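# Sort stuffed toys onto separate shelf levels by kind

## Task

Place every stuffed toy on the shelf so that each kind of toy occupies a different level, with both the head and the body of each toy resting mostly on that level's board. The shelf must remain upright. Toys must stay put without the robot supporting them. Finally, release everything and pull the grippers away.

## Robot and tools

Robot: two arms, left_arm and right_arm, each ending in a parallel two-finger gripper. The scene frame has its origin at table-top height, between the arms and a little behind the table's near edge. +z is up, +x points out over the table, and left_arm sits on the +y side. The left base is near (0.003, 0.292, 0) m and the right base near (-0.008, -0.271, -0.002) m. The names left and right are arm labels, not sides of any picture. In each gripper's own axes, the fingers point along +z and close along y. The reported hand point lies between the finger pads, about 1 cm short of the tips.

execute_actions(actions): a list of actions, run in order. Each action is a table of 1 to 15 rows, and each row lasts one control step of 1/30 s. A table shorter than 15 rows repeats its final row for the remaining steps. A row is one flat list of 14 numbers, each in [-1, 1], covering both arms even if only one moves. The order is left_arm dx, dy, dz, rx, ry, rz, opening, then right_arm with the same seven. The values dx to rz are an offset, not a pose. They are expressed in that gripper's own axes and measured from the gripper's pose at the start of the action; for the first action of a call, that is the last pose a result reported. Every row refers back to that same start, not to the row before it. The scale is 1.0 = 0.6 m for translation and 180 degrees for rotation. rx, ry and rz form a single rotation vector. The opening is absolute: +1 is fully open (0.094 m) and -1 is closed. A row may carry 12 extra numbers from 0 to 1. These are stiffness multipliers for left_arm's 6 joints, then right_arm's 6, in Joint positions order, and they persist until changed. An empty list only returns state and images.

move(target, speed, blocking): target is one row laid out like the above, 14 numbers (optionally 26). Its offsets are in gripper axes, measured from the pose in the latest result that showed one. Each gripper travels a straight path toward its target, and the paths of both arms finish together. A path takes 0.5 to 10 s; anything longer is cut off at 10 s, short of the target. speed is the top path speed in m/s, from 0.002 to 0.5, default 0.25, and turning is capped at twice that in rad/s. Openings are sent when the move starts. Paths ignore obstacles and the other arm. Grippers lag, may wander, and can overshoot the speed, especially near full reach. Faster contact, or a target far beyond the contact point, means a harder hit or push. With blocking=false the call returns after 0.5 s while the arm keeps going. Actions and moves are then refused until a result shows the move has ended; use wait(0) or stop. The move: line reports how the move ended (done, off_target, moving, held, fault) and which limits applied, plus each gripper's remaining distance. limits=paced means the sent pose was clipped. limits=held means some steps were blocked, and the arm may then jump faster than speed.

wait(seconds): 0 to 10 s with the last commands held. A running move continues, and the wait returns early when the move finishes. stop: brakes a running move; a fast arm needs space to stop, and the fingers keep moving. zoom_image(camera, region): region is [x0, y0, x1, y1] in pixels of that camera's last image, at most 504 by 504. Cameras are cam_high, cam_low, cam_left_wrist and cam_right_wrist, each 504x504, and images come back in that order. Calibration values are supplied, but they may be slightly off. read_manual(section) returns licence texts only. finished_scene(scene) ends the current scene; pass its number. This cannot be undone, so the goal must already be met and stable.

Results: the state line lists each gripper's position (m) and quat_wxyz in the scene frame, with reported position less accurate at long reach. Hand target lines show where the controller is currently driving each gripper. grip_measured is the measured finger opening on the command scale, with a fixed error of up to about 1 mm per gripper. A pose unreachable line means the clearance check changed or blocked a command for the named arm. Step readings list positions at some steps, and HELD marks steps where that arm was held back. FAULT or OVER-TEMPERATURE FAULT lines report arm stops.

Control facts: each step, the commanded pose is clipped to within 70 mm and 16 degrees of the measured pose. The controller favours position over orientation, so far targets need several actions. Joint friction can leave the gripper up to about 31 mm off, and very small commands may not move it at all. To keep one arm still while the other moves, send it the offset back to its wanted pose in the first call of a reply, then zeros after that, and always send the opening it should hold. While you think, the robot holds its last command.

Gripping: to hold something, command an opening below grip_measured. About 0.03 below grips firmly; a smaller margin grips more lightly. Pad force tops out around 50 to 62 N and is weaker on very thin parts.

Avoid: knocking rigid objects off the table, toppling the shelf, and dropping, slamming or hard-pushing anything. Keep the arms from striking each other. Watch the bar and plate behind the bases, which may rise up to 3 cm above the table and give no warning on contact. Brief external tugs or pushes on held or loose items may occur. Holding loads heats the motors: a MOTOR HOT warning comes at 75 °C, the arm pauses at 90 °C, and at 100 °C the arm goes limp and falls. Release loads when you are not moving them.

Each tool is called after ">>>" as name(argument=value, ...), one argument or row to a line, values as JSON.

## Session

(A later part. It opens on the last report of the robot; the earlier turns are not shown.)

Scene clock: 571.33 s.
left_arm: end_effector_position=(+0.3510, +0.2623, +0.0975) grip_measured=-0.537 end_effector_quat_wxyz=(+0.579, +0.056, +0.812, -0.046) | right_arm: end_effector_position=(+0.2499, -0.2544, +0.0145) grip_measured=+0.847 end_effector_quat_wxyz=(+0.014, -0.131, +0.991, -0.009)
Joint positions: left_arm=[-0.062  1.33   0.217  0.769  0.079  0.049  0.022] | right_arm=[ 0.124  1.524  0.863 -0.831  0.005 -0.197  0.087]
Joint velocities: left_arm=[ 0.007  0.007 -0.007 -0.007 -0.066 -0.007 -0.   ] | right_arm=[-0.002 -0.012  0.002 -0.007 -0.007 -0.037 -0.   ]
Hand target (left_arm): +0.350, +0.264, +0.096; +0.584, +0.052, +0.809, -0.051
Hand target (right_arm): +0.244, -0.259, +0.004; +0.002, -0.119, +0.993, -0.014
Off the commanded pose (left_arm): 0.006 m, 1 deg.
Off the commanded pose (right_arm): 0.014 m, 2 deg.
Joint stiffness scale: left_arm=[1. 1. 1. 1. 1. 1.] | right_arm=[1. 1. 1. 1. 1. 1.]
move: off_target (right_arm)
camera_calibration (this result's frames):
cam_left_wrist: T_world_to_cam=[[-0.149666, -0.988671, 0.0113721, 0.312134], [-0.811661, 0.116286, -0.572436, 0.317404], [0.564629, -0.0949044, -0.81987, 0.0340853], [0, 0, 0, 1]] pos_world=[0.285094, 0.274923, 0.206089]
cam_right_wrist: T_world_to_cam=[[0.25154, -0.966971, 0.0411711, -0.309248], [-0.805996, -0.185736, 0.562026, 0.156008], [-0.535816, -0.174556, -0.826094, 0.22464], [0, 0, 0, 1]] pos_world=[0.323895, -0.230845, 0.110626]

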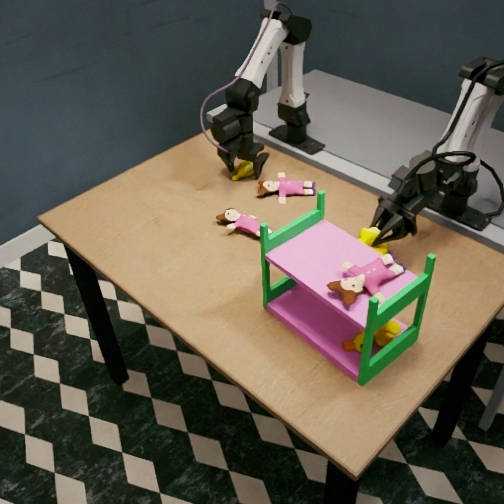

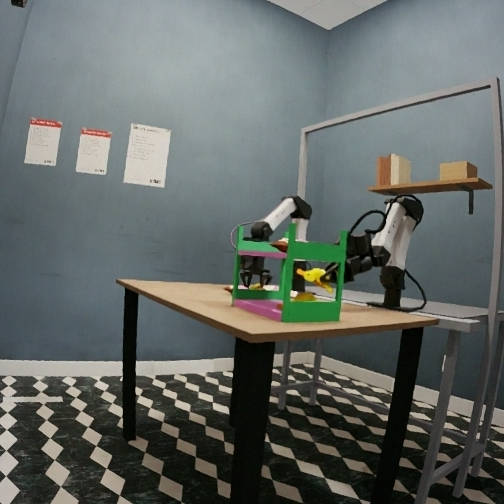

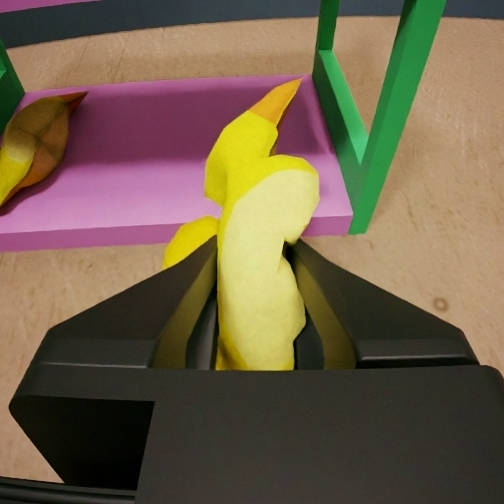

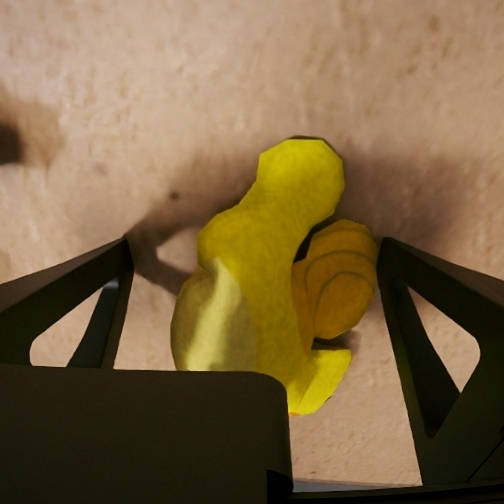

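>>> move(
  target=[-0.021,-0.005,0.245,0,-0.061,0,-0.54, 0.005,-0.005,0.005,0,0,0,-0.47],
  speed=0.2,
)

Scene clock: 587.43 s.
left_arm: end_effector_position=(+0.4842, +0.2434, +0.0502) grip_measured=-0.537 end_effector_quat_wxyz=(+0.634, +0.053, +0.770, -0.048) | right_arm: end_effector_position=(+0.2518, -0.2575, +0.0151) grip_measured=-0.466 end_effector_quat_wxyz=(+0.018, -0.133, +0.991, -0.017)
Joint positions: left_arm=[-0.092  2.151  0.658  1.289  0.052  0.033  0.022] | right_arm=[ 0.122  1.522  0.863 -0.825  0.02  -0.204  0.025]
Joint velocities: left_arm=[-0.007  0.002 -0.022  0.051 -0.051 -0.022  0.   ] | right_arm=[ 0.017 -0.002  0.002 -0.037 -0.007 -0.037 -0.001]
Hand target (left_arm): +0.492, +0.237, +0.062; +0.654, +0.052, +0.753, -0.053
Hand target (right_arm): +0.248, -0.258, +0.012; +0.014, -0.131, +0.991, -0.010
Off the commanded pose (left_arm): 0.015 m, 3 deg.
Off the commanded pose (right_arm): 0.005 m, 1 deg.
Joint stiffness scale: left_arm=[1. 1. 1. 1. 1. 1.] | right_arm=[1. 1. 1. 1. 1. 1.]
move: off_target (left_arm)
camera_calibration (this result's frames):
cam_left_wrist: T_world_to_cam=[[-0.147886, -0.988967, 0.00860869, 0.313217], [-0.725678, 0.102593, -0.680343, 0.367734], [0.671953, -0.10686, -0.732844, -0.135042], [0, 0, 0, 1]] pos_world=[0.403919, 0.257604, 0.148525]
cam_right_wrist: T_world_to_cam=[[0.254041, -0.9655, 0.0572085, -0.313187], [-0.810387, -0.180195, 0.557496, 0.159141], [-0.527954, -0.187988, -0.828206, 0.220213], [0, 0, 0, 1]] pos_world=[0.32479, -0.232308, 0.111578]

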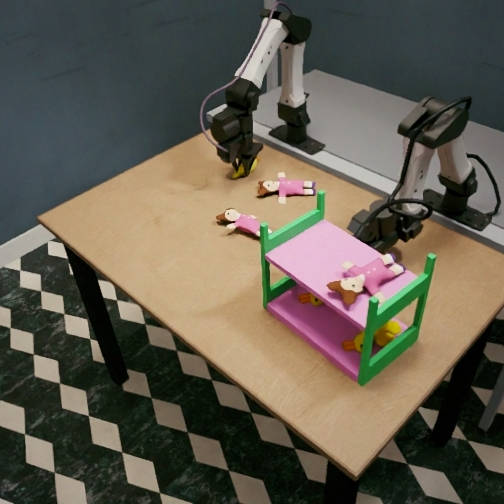

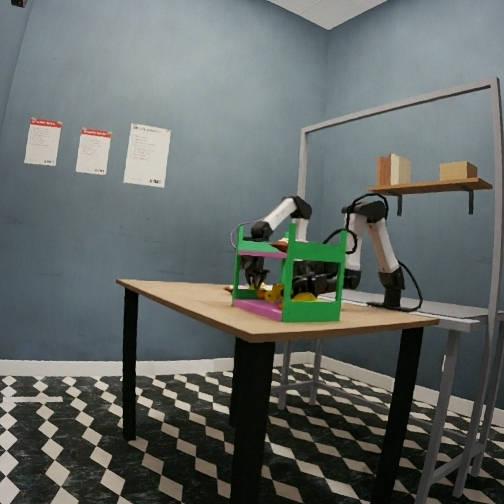

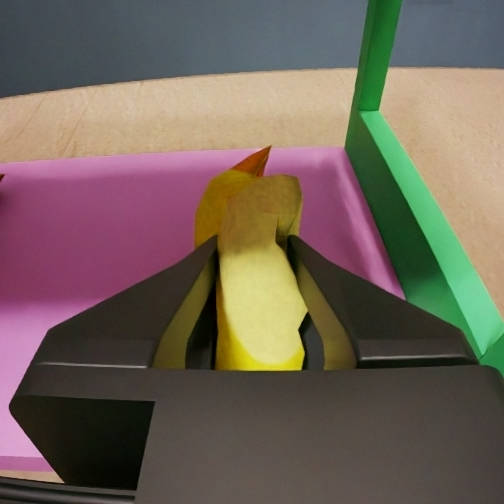

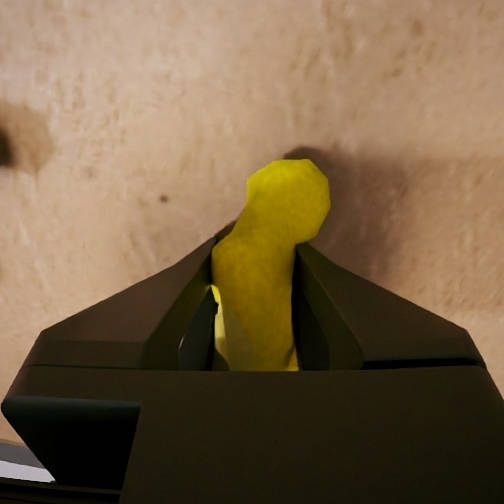

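>>> move(
  target=[0,0,0,0,0,0,0.3, 0,0,-0.13,0,0,-0.1,-0.48],
  speed=0.17,
)

Scene clock: 595.53 s.
left_arm: end_effector_position=(+0.4842, +0.2435, +0.0505) grip_measured=+0.298 end_effector_quat_wxyz=(+0.635, +0.053, +0.769, -0.048) | right_arm: end_effector_position=(+0.2518, -0.2568, +0.0867) grip_measured=-0.477 end_effector_quat_wxyz=(+0.017, -0.278, +0.960, -0.021)
Joint positions: left_arm=[-0.092  2.151  0.658  1.29   0.052  0.033  0.061] | right_arm=[ 0.122  1.428  1.074 -1.125  0.021 -0.502  0.025]
Joint velocities: left_arm=[-0.022 -0.012 -0.002 -0.007 -0.081  0.007 -0.001] | right_arm=[-0.007 -0.012 -0.002 -0.081  0.051 -0.037  0.001]
Hand target (left_arm): +0.484, +0.243, +0.050; +0.635, +0.053, +0.769, -0.048
Hand target (right_arm): +0.248, -0.255, +0.093; +0.015, -0.286, +0.958, -0.020
Off the commanded pose (left_arm): 0.000 m, 0 deg.
Off the commanded pose (right_arm): 0.007 m, 1 deg.
Joint stiffness scale: left_arm=[1. 1. 1. 1. 1. 1.] | right_arm=[1. 1. 1. 1. 1. 1.]
move: done
camera_calibration (this result's frames):
cam_left_wrist: T_world_to_cam=[[-0.147493, -0.989027, 0.00846432, 0.313123], [-0.724947, 0.102281, -0.681168, 0.367723], [0.672828, -0.106603, -0.732078, -0.135401], [0, 0, 0, 1]] pos_world=[0.403865, 0.257641, 0.148706]
cam_right_wrist: T_world_to_cam=[[0.526101, -0.847734, 0.0675646, -0.35583], [-0.720522, -0.40213, 0.564924, 0.0391844], [-0.451736, -0.345889, -0.822372, 0.219354], [0, 0, 0, 1]] pos_world=[0.314526, -0.21002, 0.182296]

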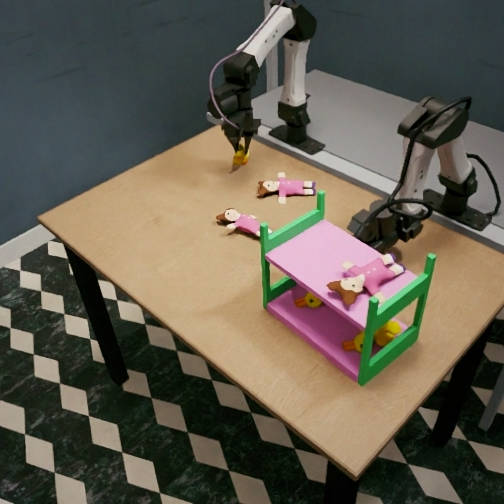

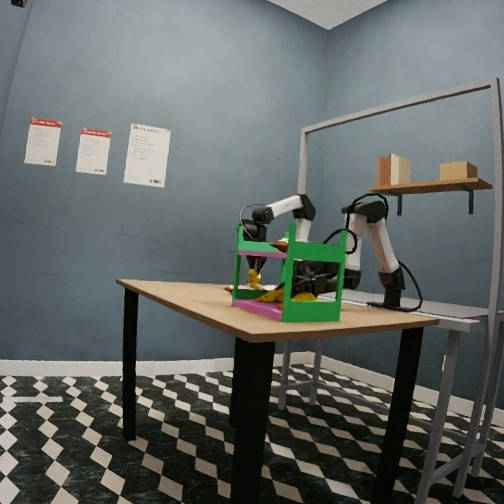

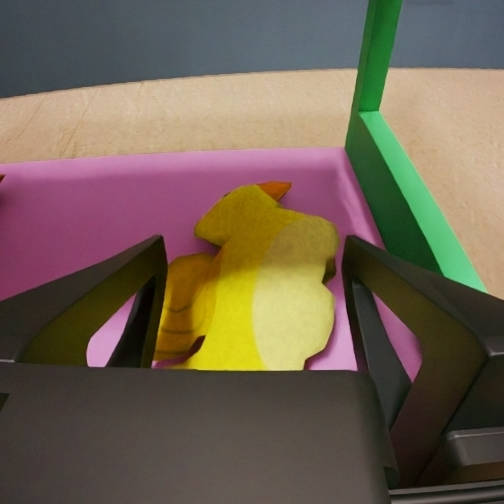

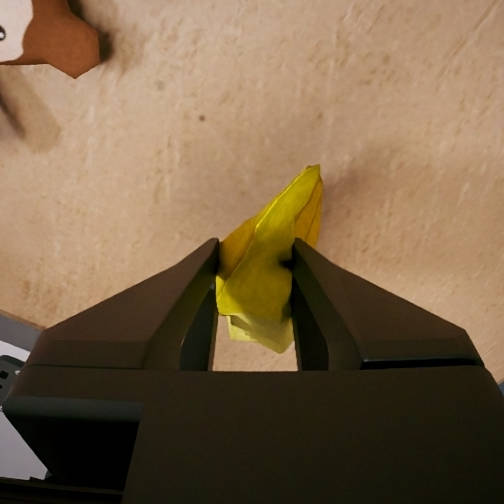

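>>> zoom_image(
  camera="cam_high",
  region=[200,110,290,200],
)

Region (200, 110, 290, 200) of cam_high's 504x504 image, scaled by 5.600, with more detail than that image has.

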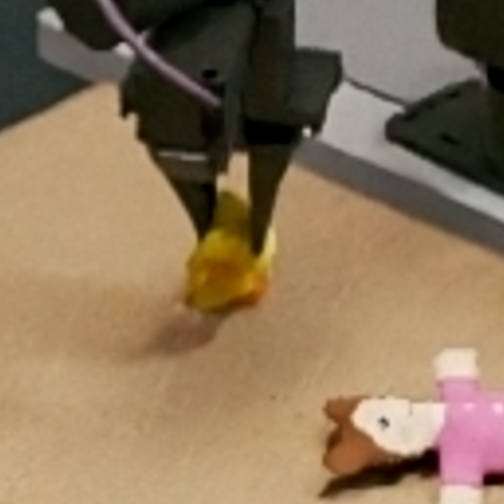

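>>> move(
  target=[-0.02,0.0,-0.25,0,0.07,0,0.3, -0.054,-0.022,0.112,0,0,0.12,-0.5],
  speed=0.2,
)

Scene clock: 626.47 s.
left_arm: end_effector_position=(+0.3392, +0.2639, +0.0839) grip_measured=+0.298 end_effector_quat_wxyz=(+0.539, +0.055, +0.840, -0.041) | right_arm: end_effector_position=(+0.2983, -0.2545, +0.0313) grip_measured=-0.497 end_effector_quat_wxyz=(+0.038, -0.093, +0.995, -0.017)
Joint positions: left_arm=[-0.067  1.257  0.228  0.586  0.061  0.051  0.061] | right_arm=[ 0.122  1.632  1.049 -0.861  0.021 -0.123  0.024]
Joint velocities: left_arm=[ 0.002  0.002 -0.027 -0.051  0.066  0.051  0.001] | right_arm=[ 0.002 -0.007 -0.002 -0.037 -0.037 -0.037 -0.001]
Hand target (left_arm): +0.340, +0.266, +0.090; +0.547, +0.057, +0.834, -0.040
Hand target (right_arm): +0.289, -0.253, +0.021; +0.020, -0.094, +0.995, -0.017
Off the commanded pose (left_arm): 0.007 m, 1 deg.
Off the commanded pose (right_arm): 0.014 m, 2 deg.
Joint stiffness scale: left_arm=[1. 1. 1. 1. 1. 1.] | right_arm=[1. 1. 1. 1. 1. 1.]
move: off_target (right_arm)
camera_calibration (this result's frames):
cam_left_wrist: T_world_to_cam=[[-0.140926, -0.989952, 0.0116261, 0.309369], [-0.864731, 0.117365, -0.488329, 0.310497], [0.482058, -0.0788717, -0.872582, 0.0579744], [0, 0, 0, 1]] pos_world=[0.284147, 0.274392, 0.198615]
cam_right_wrist: T_world_to_cam=[[0.173704, -0.982962, 0.0601047, -0.303664], [-0.844531, -0.117292, 0.522503, 0.215641], [-0.506551, -0.141521, -0.850516, 0.264842], [0, 0, 0, 1]] pos_world=[0.369019, -0.235717, 0.130831]

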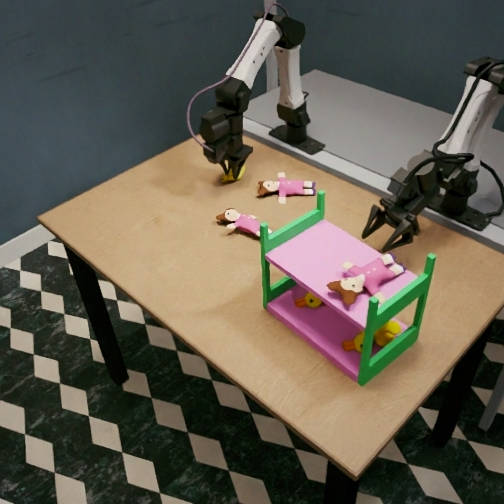

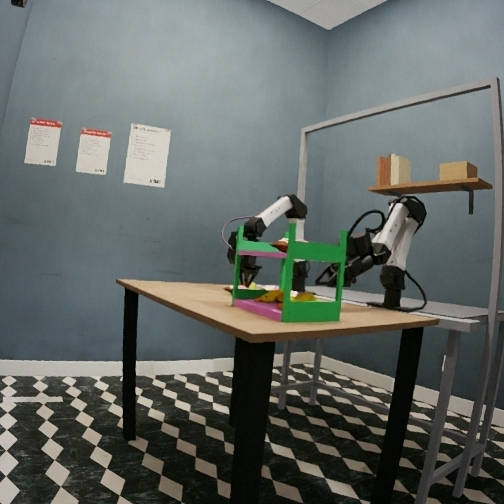

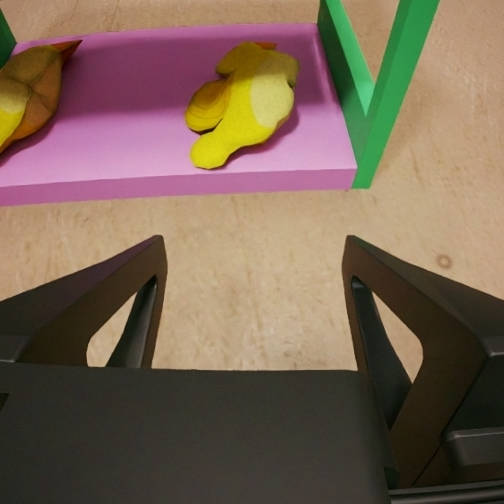

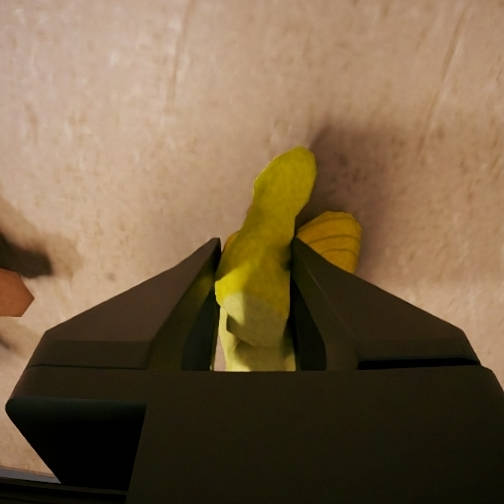

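>>> move(
  target=[0.075,-0.548,-0.148,0.204,0.135,0.159,0.65, 0.043,-0.008,0.047,0,0.022,0,0.85],
  speed=0.33,
)

Scene clock: 647.80 s.
left_arm: end_effector_position=(+0.1932, -0.0369, +0.0748) grip_measured=+0.648 end_effector_quat_wxyz=(+0.305, +0.429, +0.840, -0.135) | right_arm: end_effector_position=(+0.2871, -0.2593, +0.0162) grip_measured=+0.847 end_effector_quat_wxyz=(+0.028, -0.094, +0.995, -0.018)
Joint positions: left_arm=[-1.12   1.544  0.818 -0.207 -0.145 -0.117  0.077] | right_arm=[ 0.108  1.633  0.985 -0.817  0.02  -0.139  0.087]
Joint velocities: left_arm=[-0.002 -0.007 -0.002 -0.037  0.022 -0.051  0.   ] | right_arm=[-0.007  0.002  0.002 -0.007  0.007  0.022  0.   ]
Hand target (left_arm): +0.192, -0.046, +0.078; +0.304, +0.429, +0.838, -0.144
Hand target (right_arm): +0.276, -0.265, +0.002; +0.004, -0.092, +0.996, -0.021
Off the commanded pose (left_arm): 0.014 m, 2 deg.
Off the commanded pose (right_arm): 0.019 m, 3 deg.
Joint stiffness scale: left_arm=[1. 1. 1. 1. 1. 1.] | right_arm=[1. 1. 1. 1. 1. 1.]
move: off_target (left_arm, right_arm)
camera_calibration (this result's frames):
cam_left_wrist: T_world_to_cam=[[-0.804083, -0.593746, -0.0302519, 0.137061], [-0.592148, 0.80438, -0.0483125, 0.154909], [0.0530194, -0.0209337, -0.998374, 0.191144], [0, 0, 0, 1]] pos_world=[0.191803, -0.0392249, 0.202464]
cam_right_wrist: T_world_to_cam=[[0.177308, -0.982404, 0.0586813, -0.306402], [-0.83356, -0.118211, 0.539633, 0.209882], [-0.523201, -0.144596, -0.839853, 0.249465], [0, 0, 0, 1]] pos_world=[0.359797, -0.240129, 0.114235]

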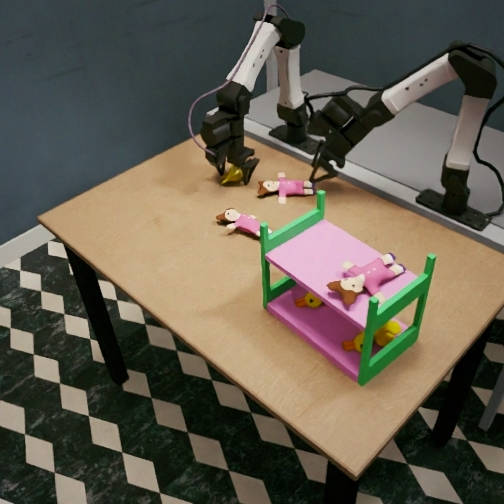

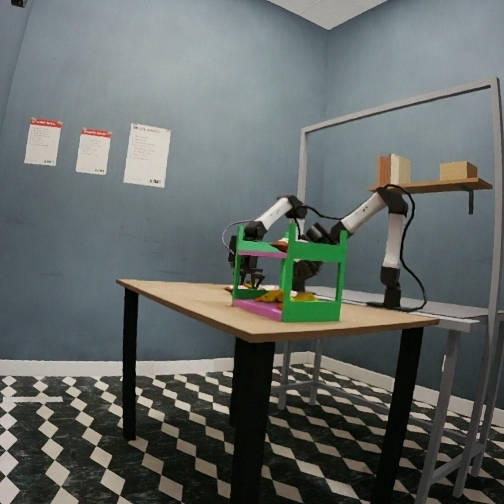

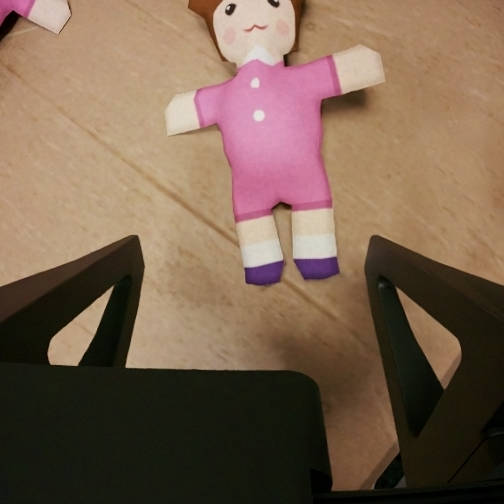

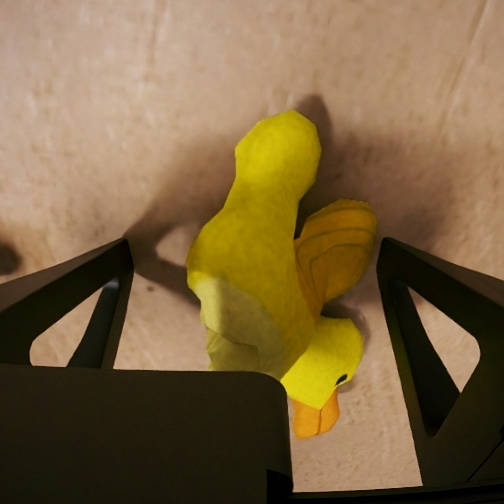

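>>> move(
  target=[-0.027,-0.018,0.148,-0.021,0,-0.026,0.6, 0.04,-0.008,0.0,0,0.016,0,0.85],
  speed=0.16,
)

Scene clock: 670.80 s.
left_arm: end_effector_position=(+0.2240, -0.0868, +0.0132) grip_measured=+0.602 end_effector_quat_wxyz=(+0.302, +0.388, +0.863, -0.115) | right_arm: end_effector_position=(+0.2802, -0.2636, +0.0176) grip_measured=+0.847 end_effector_quat_wxyz=(+0.024, -0.095, +0.995, -0.018)
Joint positions: left_arm=[-1.131  1.909  0.97  -0.032 -0.209 -0.21   0.075] | right_arm=[ 0.094  1.612  0.968 -0.829  0.02  -0.156  0.087]
Joint velocities: left_arm=[-0.007 -0.017 -0.002 -0.022  0.022 -0.037 -0.001] | right_arm=[-0.002 -0.017 -0.007  0.095 -0.022  0.066  0.   ]
Hand target (left_arm): +0.226, -0.098, +0.016; +0.314, +0.384, +0.860, -0.120
Hand target (right_arm): +0.265, -0.268, +0.015; +0.003, -0.094, +0.995, -0.020
Off the commanded pose (left_arm): 0.011 m, 2 deg.
Off the commanded pose (right_arm): 0.017 m, 2 deg.
Joint stiffness scale: left_arm=[1. 1. 1. 1. 1. 1.] | right_arm=[1. 1. 1. 1. 1. 1.]
move: off_target (left_arm, right_arm)
camera_calibration (this result's frames):
cam_left_wrist: T_world_to_cam=[[-0.740829, -0.670981, -0.0309241, 0.109486], [-0.670491, 0.741473, -0.0256874, 0.222085], [0.0401651, 0.00170431, -0.999192, 0.131847], [0, 0, 0, 1]] pos_world=[0.224721, -0.0914319, 0.140831]
cam_right_wrist: T_world_to_cam=[[0.179949, -0.981923, 0.0587035, -0.310106], [-0.828787, -0.1192, 0.54672, 0.201137], [-0.52984, -0.147034, -0.835255, 0.247505], [0, 0, 0, 1]] pos_world=[0.353641, -0.244133, 0.114969]

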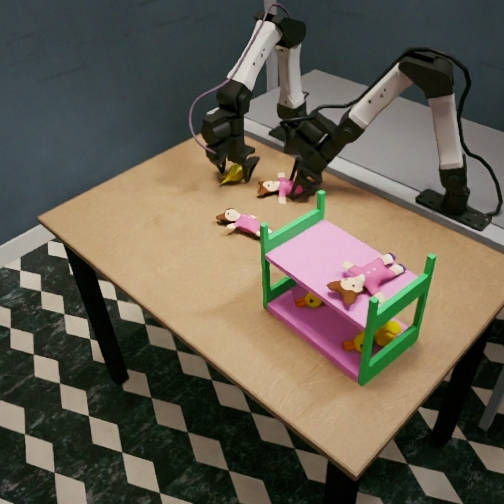

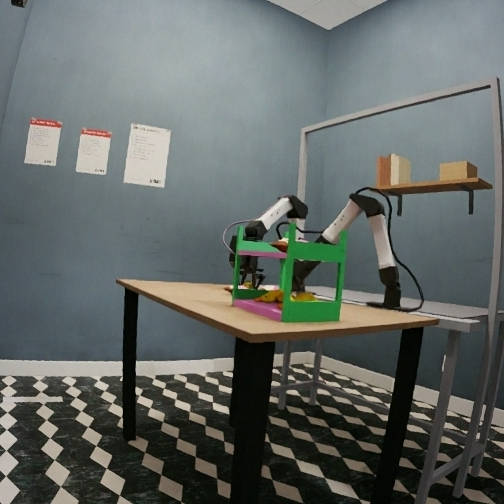

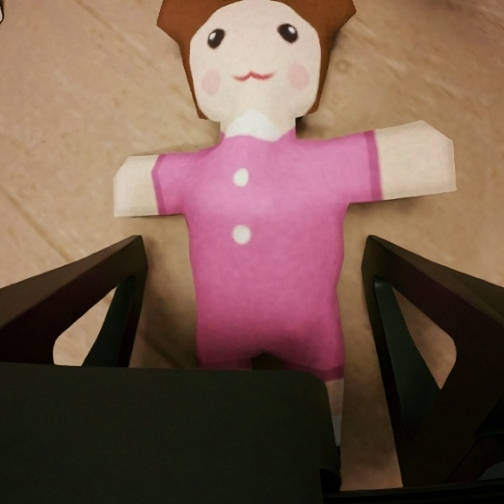

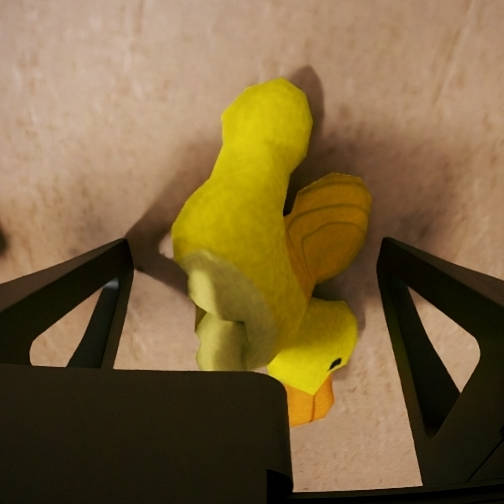

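>>> execute_actions(
  actions=[
    [[0,0,0,0,0,0,0.3, 0,0,0.008,0,0,0,0.6],[0,0,0,0,0,0,0.0, 0,0,0.008,0,0,0,0.3],[0,0,0,0,0,0,-0.44, 0,0,0.008,0,0,0,-0.47]],
  ],
)

>>> move(
  target=[-0.006,0.503,-0.556,-0.137,-0.008,-0.187,-0.45, 0,0,-0.14,0,0,-0.15,-0.5],
  speed=0.3,
)

Scene clock: 701.30 s.
left_arm: end_effector_position=(+0.2244, -0.0867, +0.0134) grip_measured=-0.436 end_effector_quat_wxyz=(+0.303, +0.387, +0.864, -0.114) | right_arm: end_effector_position=(+0.2837, -0.2637, +0.0178) grip_measured=-0.466 end_effector_quat_wxyz=(+0.031, -0.095, +0.995, -0.019)
Joint positions: left_arm=[-1.131  1.909  0.97  -0.031 -0.211 -0.211  0.026] | right_arm=[ 0.094  1.612  0.968 -0.814  0.021 -0.156  0.025]
Joint velocities: left_arm=[-0.012 -0.002 -0.002  0.007 -0.037 -0.051 -0.   ] | right_arm=[-0.007 -0.007 -0.007  0.037 -0.007 -0.022 -0.001]
Hand target (left_arm): +0.224, -0.087, +0.013; +0.302, +0.387, +0.863, -0.115
Hand target (right_arm): +0.280, -0.264, +0.013; +0.024, -0.095, +0.995, -0.018
Off the commanded pose (left_arm): 0.000 m, 0 deg.
Off the commanded pose (right_arm): 0.006 m, 1 deg.
Joint stiffness scale: left_arm=[1. 1. 1. 1. 1. 1.] | right_arm=[1. 1. 1. 1. 1. 1.]
Step readings (end_effector_position):
0: left_arm (+0.2243, -0.0866, +0.0133) | right_arm (+0.2802, -0.2636, +0.0176)
1: left_arm (+0.2243, -0.0866, +0.0133) | right_arm (+0.2806, -0.2636, +0.0176)
2: left_arm (+0.2243, -0.0866, +0.0133) | right_arm (+0.2812, -0.2636, +0.0176)
4: left_arm (+0.2243, -0.0865, +0.0132) | right_arm (+0.2824, -0.2636, +0.0177)
8: left_arm (+0.2244, -0.0867, +0.0134) | right_arm (+0.2836, -0.2636, +0.0178)
15: end_effector_position above
camera_calibration (this result's frames):
cam_left_wrist: T_world_to_cam=[[-0.739425, -0.672502, -0.0314837, 0.109328], [-0.671966, 0.740094, -0.0268879, 0.222513], [0.041383, 0.00127438, -0.999143, 0.131684], [0, 0, 0, 1]] pos_world=[0.224912, -0.0913245, 0.140996]
cam_right_wrist: T_world_to_cam=[[0.179572, -0.981792, 0.0619525, -0.310743], [-0.836575, -0.11927, 0.534712, 0.206372], [-0.517587, -0.147847, -0.842761, 0.245998], [0, 0, 0, 1]] pos_world=[0.355772, -0.2441, 0.116219]

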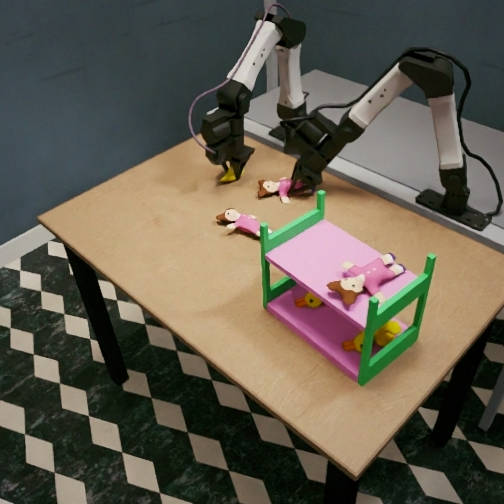

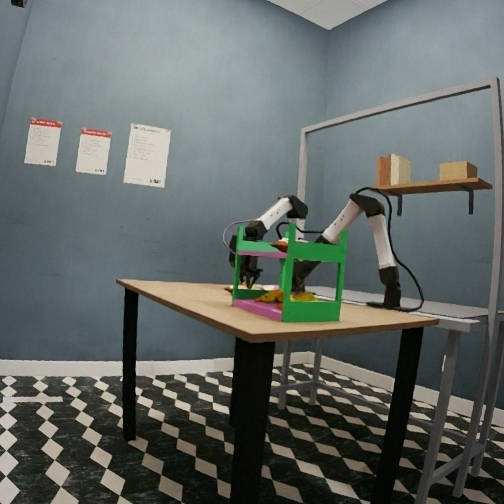

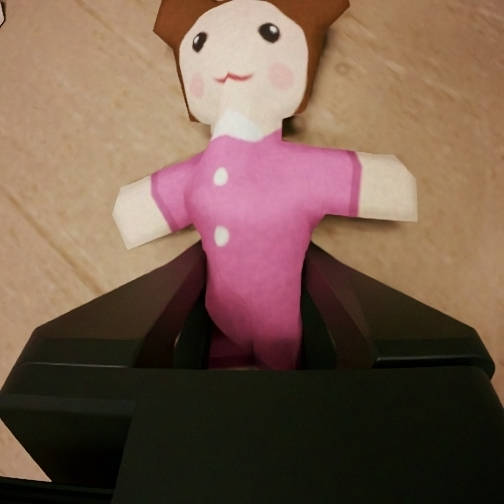

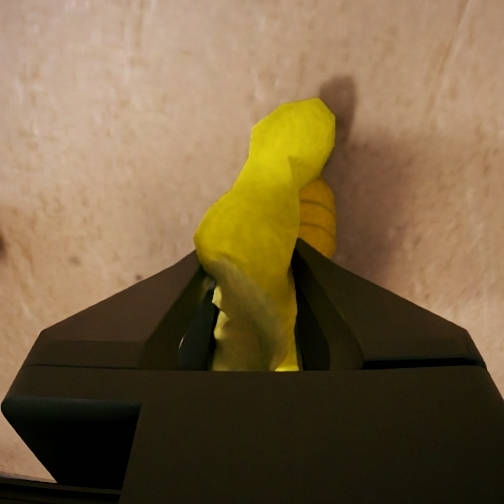

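Scene clock: 703.53 s.
left_arm: end_effector_position=(+0.3027, +0.2601, +0.2827) grip_measured=-0.447 end_effector_quat_wxyz=(+0.331, +0.044, +0.942, -0.018) | right_arm: end_effector_position=(+0.2808, -0.2632, +0.0943) grip_measured=-0.496 end_effector_quat_wxyz=(+0.026, -0.318, +0.948, -0.027)
Joint positions: left_arm=[-0.176  1.213  1.433 -1.128 -0.064 -0.043  0.026] | right_arm=[ 0.094  1.513  1.183 -1.128  0.023 -0.612  0.024]
Joint velocities: left_arm=[-0.022  0.007  0.012 -0.007  0.081  0.037 -0.   ] | right_arm=[ 0.002  0.017  0.012  0.007 -0.007  0.022 -0.   ]
Hand target (left_arm): +0.308, +0.260, +0.288; +0.338, +0.046, +0.940, -0.022
Hand target (right_arm): +0.278, -0.261, +0.101; +0.025, -0.325, +0.945, -0.026
Off the commanded pose (left_arm): 0.008 m, 1 deg.
Off the commanded pose (right_arm): 0.008 m, 1 deg.
Joint stiffness scale: left_arm=[1. 1. 1. 1. 1. 1.] | right_arm=[1. 1. 1. 1. 1. 1.]
move: done
camera_calibration (this result's frames):
cam_left_wrist: T_world_to_cam=[[-0.098751, -0.995064, 0.00982754, 0.287239], [-0.994128, 0.0982093, -0.0454396, 0.295424], [0.0442501, -0.014257, -0.998919, 0.400172], [0, 0, 0, 1]] pos_world=[0.304347, 0.262513, 0.410341]
cam_right_wrist: T_world_to_cam=[[0.592614, -0.800978, 0.085104, -0.385005], [-0.695657, -0.455686, 0.555348, 0.0329783], [-0.40604, -0.38831, -0.827252, 0.212949], [0, 0, 0, 1]] pos_world=[0.337567, -0.210662, 0.190614]

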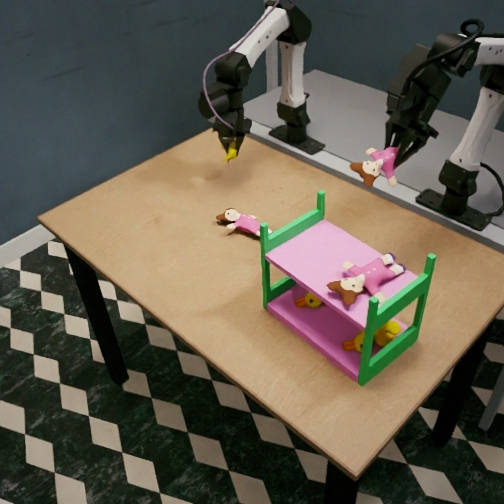

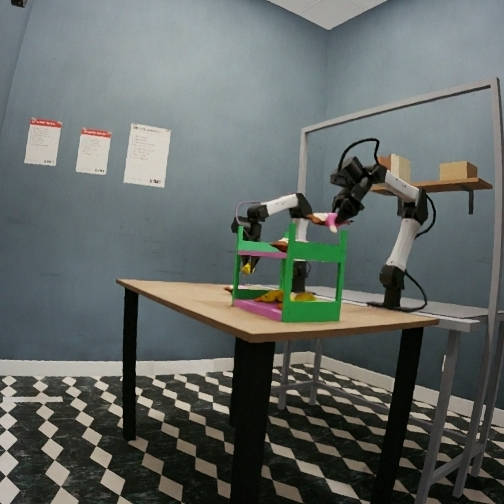

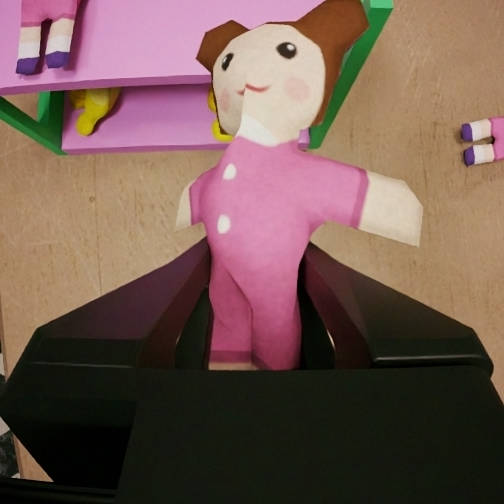

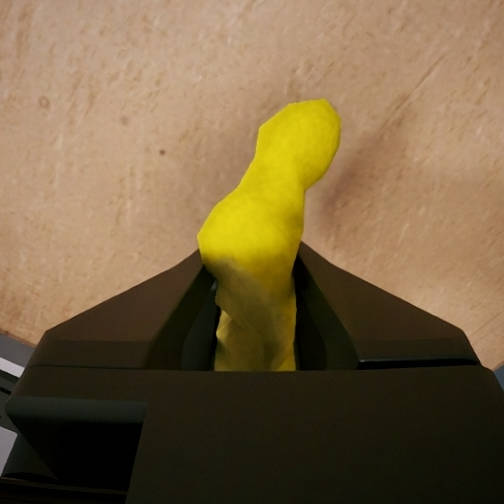

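>>> move(
  target=[-0.256,-0.004,0.228,0,0,0,-0.45, -0.236,0.372,0.016,-0.025,-0.010,-0.516,-0.5],
  speed=0.42,
)

Scene clock: 722.53 s.
left_arm: end_effector_position=(+0.5012, +0.2325, +0.2655) grip_measured=-0.447 end_effector_quat_wxyz=(+0.320, +0.043, +0.946, -0.014) | right_arm: end_effector_position=(+0.2632, -0.0013, +0.0769) grip_measured=-0.496 end_effector_quat_wxyz=(-0.016, +0.902, -0.432, +0.004)
Joint positions: left_arm=[-0.162  1.992  2.17  -1.11  -0.062 -0.034  0.026] | right_arm=[ 0.856  1.912  1.587 -1.17   0.021 -1.452  0.024]
Joint velocities: left_arm=[ 0.002 -0.002 -0.022 -0.037 -0.037  0.007  0.   ] | right_arm=[-0.007 -0.007  0.007  0.007 -0.095  0.007 -0.001]
Hand target (left_arm): +0.506, +0.234, +0.273; +0.331, +0.044, +0.942, -0.018
Hand target (right_arm): +0.258, -0.001, +0.075; -0.002, +0.906, -0.423, -0.004
Off the commanded pose (left_arm): 0.010 m, 2 deg.
Off the commanded pose (right_arm): 0.004 m, 2 deg.
Joint stiffness scale: left_arm=[1. 1. 1. 1. 1. 1.] | right_arm=[1. 1. 1. 1. 1. 1.]
move: done
camera_calibration (this result's frames):
cam_left_wrist: T_world_to_cam=[[-0.0931235, -0.995645, 0.00437409, 0.278295], [-0.995458, 0.093017, -0.0202711, 0.489897], [0.019776, -0.00624194, -0.999785, 0.384426], [0, 0, 0, 1]] pos_world=[0.505986, 0.233914, 0.393057]
cam_right_wrist: T_world_to_cam=[[0.783506, 0.619366, 0.0500361, -0.209052], [0.483476, -0.658222, 0.577058, -0.1625], [0.390345, -0.427937, -0.815169, 0.0826084], [0, 0, 0, 1]] pos_world=[0.210113, 0.0578701, 0.171572]

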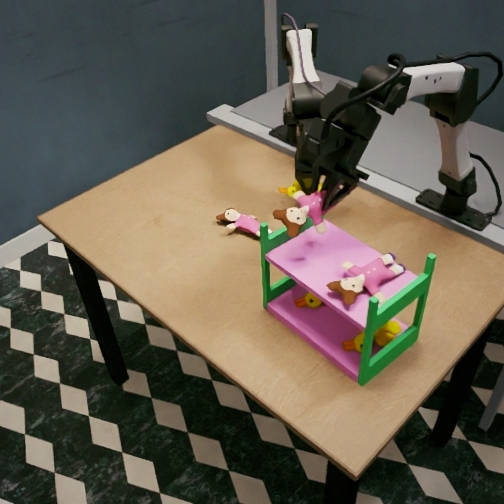

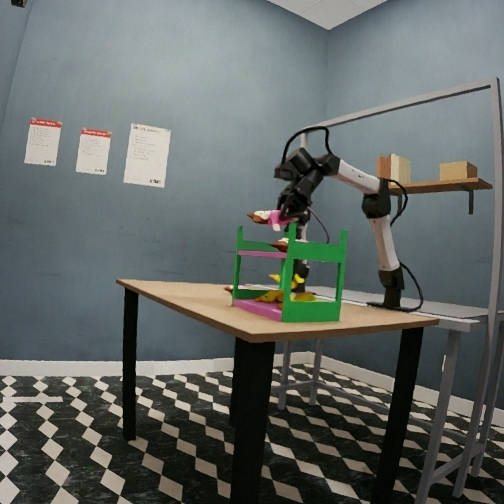

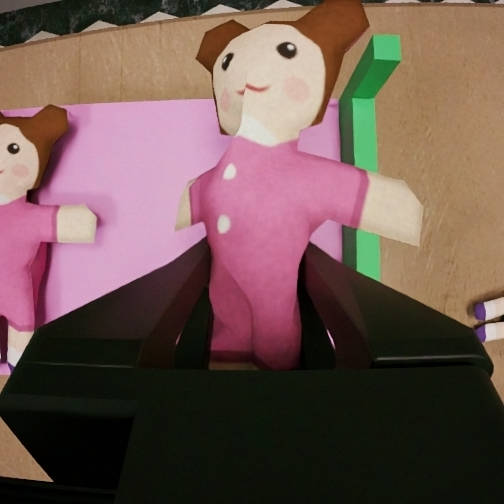

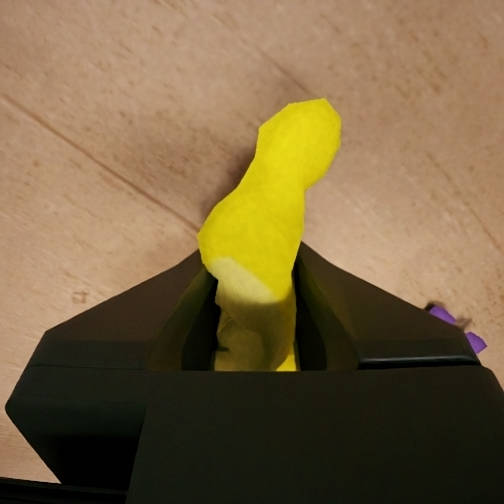

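>>> move(
  target=[0.071,0.03,0.097,0,0,0,-0.45, 0,0,0.097,0,0,0,-0.5],
  speed=0.12,
)

>>> execute_actions(
  actions=[
    [[0,0,0,0,0,0,-0.2, 0,0,0,0,0,0,-0.2],[0,0,0,0,0,0,-0.1, 0,0,0,0,0,0,0],[0,0,0,0,0,0,0.0, 0,0,0,0,0,0,0.2],[0,0,0,0,0,0,0.2, 0,0,0,0,0,0,0.75]],
  ],
)

Scene clock: 736.53 s.
left_arm: end_effector_position=(+0.5023, +0.2486, +0.1837) grip_measured=-0.447 end_effector_quat_wxyz=(+0.299, +0.041, +0.953, -0.009) | right_arm: end_effector_position=(+0.2681, +0.0054, +0.0293) grip_measured=-0.496 end_effector_quat_wxyz=(-0.028, +0.902, -0.431, +0.008)
Joint positions: left_arm=[-0.12   1.934  1.779 -0.82  -0.046 -0.004  0.026] | right_arm=[ 0.856  1.957  1.457 -0.967  0.021 -1.454  0.024]
Joint velocities: left_arm=[-0.002 -0.002 -0.002  0.007  0.007 -0.037 -0.   ] | right_arm=[ 0.007 -0.002 -0.007  0.095 -0.022  0.022 -0.   ]
Hand target (left_arm): +0.505, +0.250, +0.194; +0.319, +0.043, +0.947, -0.014
Hand target (right_arm): +0.265, +0.000, +0.019; -0.016, +0.902, -0.432, +0.003
Off the commanded pose (left_arm): 0.010 m, 3 deg.
Off the commanded pose (right_arm): 0.012 m, 2 deg.
Joint stiffness scale: left_arm=[1. 1. 1. 1. 1. 1.] | right_arm=[1. 1. 1. 1. 1. 1.]
move: off_target (left_arm, right_arm)
camera_calibration (this result's frames):
cam_left_wrist: T_world_to_cam=[[-0.0865256, -0.996249, -0.0014227, 0.292718], [-0.995973, 0.0864678, 0.0237007, 0.481603], [-0.0234888, 0.00346769, -0.999718, 0.322042], [0, 0, 0, 1]] pos_world=[0.512556, 0.24886, 0.310953]
cam_right_wrist: T_world_to_cam=[[0.781527, 0.619119, 0.0768564, -0.214922], [0.473379, -0.668728, 0.573337, -0.130109], [0.40636, -0.411696, -0.815707, 0.0403384], [0, 0, 0, 1]] pos_world=[0.213166, 0.0626619, 0.124019]

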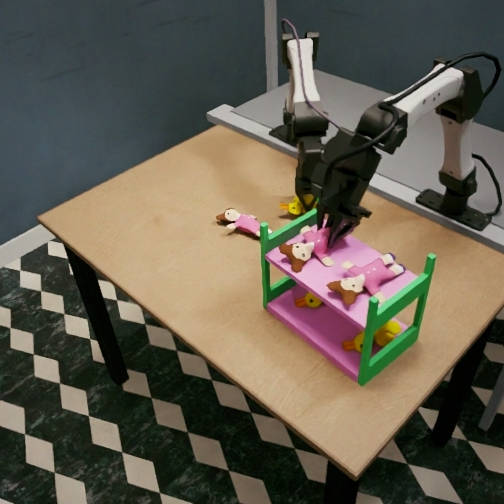

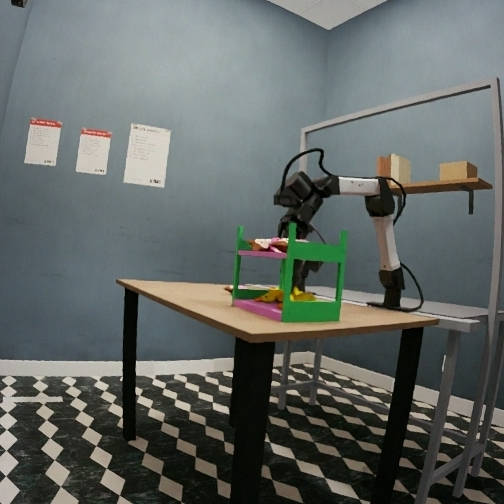

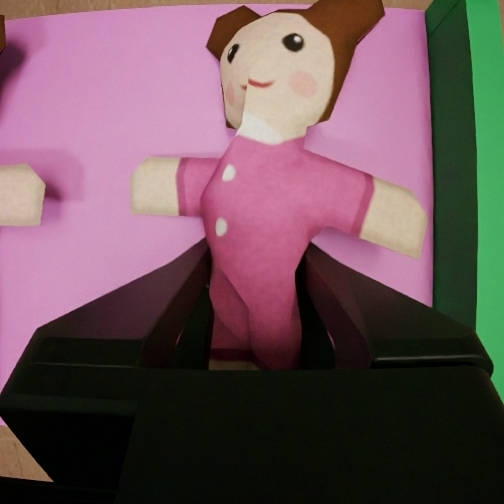

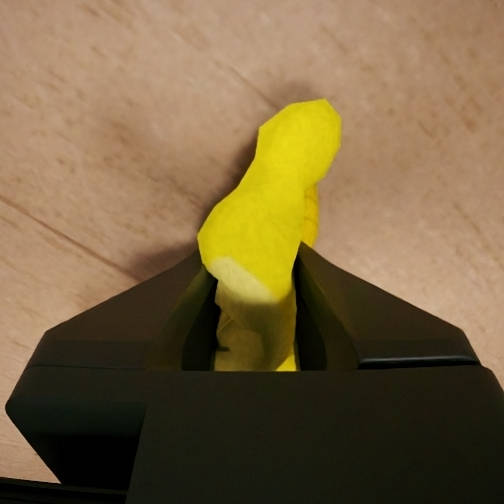

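Scene clock: 737.03 s.
left_arm: end_effector_position=(+0.5021, +0.2486, +0.1835) grip_measured=+0.198 end_effector_quat_wxyz=(+0.298, +0.041, +0.954, -0.009) | right_arm: end_effector_position=(+0.2681, +0.0054, +0.0293) grip_measured=+0.747 end_effector_quat_wxyz=(-0.028, +0.902, -0.431, +0.008)
Joint positions: left_arm=[-0.12   1.934  1.779 -0.821 -0.046 -0.004  0.056] | right_arm=[ 0.856  1.957  1.457 -0.967  0.021 -1.454  0.082]
Joint velocities: left_arm=[-0.007 -0.002  0.007 -0.022  0.066  0.007 -0.   ] | right_arm=[-0.017 -0.002 -0.012 -0.007  0.022  0.022 -0.001]
Hand target (left_arm): +0.502, +0.249, +0.184; +0.299, +0.041, +0.953, -0.009
Hand target (right_arm): +0.268, +0.005, +0.029; -0.028, +0.902, -0.431, +0.008
Off the commanded pose (left_arm): 0.000 m, 0 deg.
Off the commanded pose (right_arm): 0.000 m, 0 deg.
Joint stiffness scale: left_arm=[1. 1. 1. 1. 1. 1.] | right_arm=[1. 1. 1. 1. 1. 1.]
Step readings (end_effector_position):
0: left_arm (+0.5023, +0.2486, +0.1837) | right_arm (+0.2681, +0.0054, +0.0293)
1: left_arm (+0.5022, +0.2486, +0.1836) | right_arm (+0.2681, +0.0054, +0.0293)
2: left_arm (+0.5021, +0.2486, +0.1836) | right_arm (+0.2681, +0.0054, +0.0293)
4: left_arm (+0.5021, +0.2486, +0.1835) | right_arm (+0.2681, +0.0054, +0.0293)
8: left_arm (+0.5021, +0.2486, +0.1835) | right_arm (+0.2681, +0.0054, +0.0293)
15: end_effector_position above
camera_calibration (this result's frames):
cam_left_wrist: T_world_to_cam=[[-0.0865601, -0.996246, -0.00145285, 0.292742], [-0.995942, 0.0864975, 0.0248439, 0.481144], [-0.024625, 0.00359745, -0.99969, 0.322409], [0, 0, 0, 1]] pos_world=[0.51247, 0.248865, 0.310781]
cam_right_wrist: T_world_to_cam=[[0.781527, 0.619119, 0.0768564, -0.214922], [0.473379, -0.668728, 0.573337, -0.130109], [0.40636, -0.411696, -0.815707, 0.0403384], [0, 0, 0, 1]] pos_world=[0.213166, 0.0626619, 0.124019]

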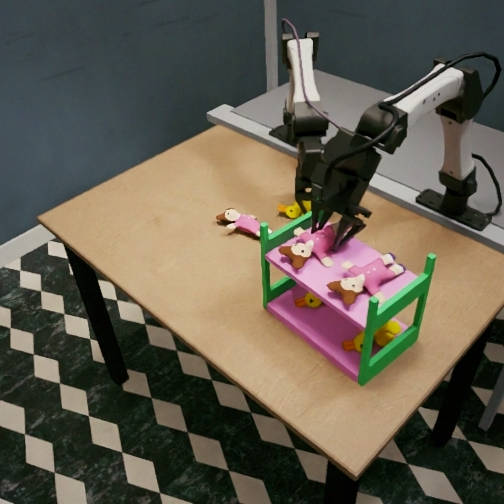

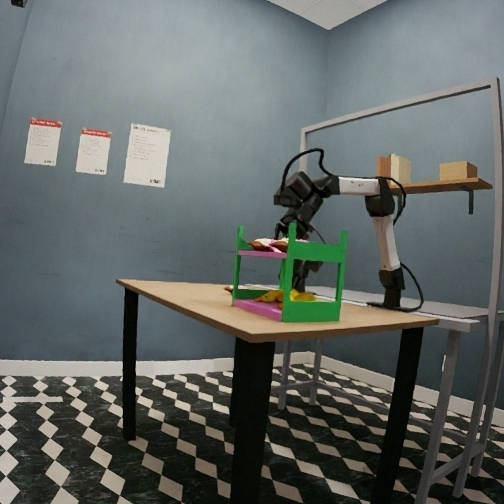

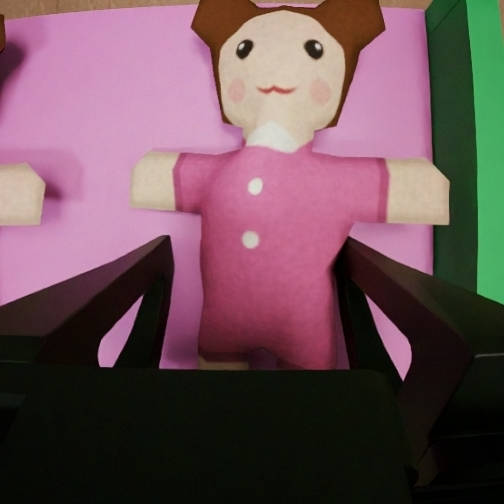

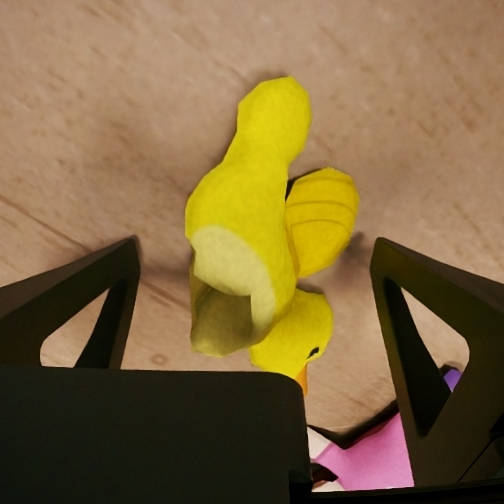

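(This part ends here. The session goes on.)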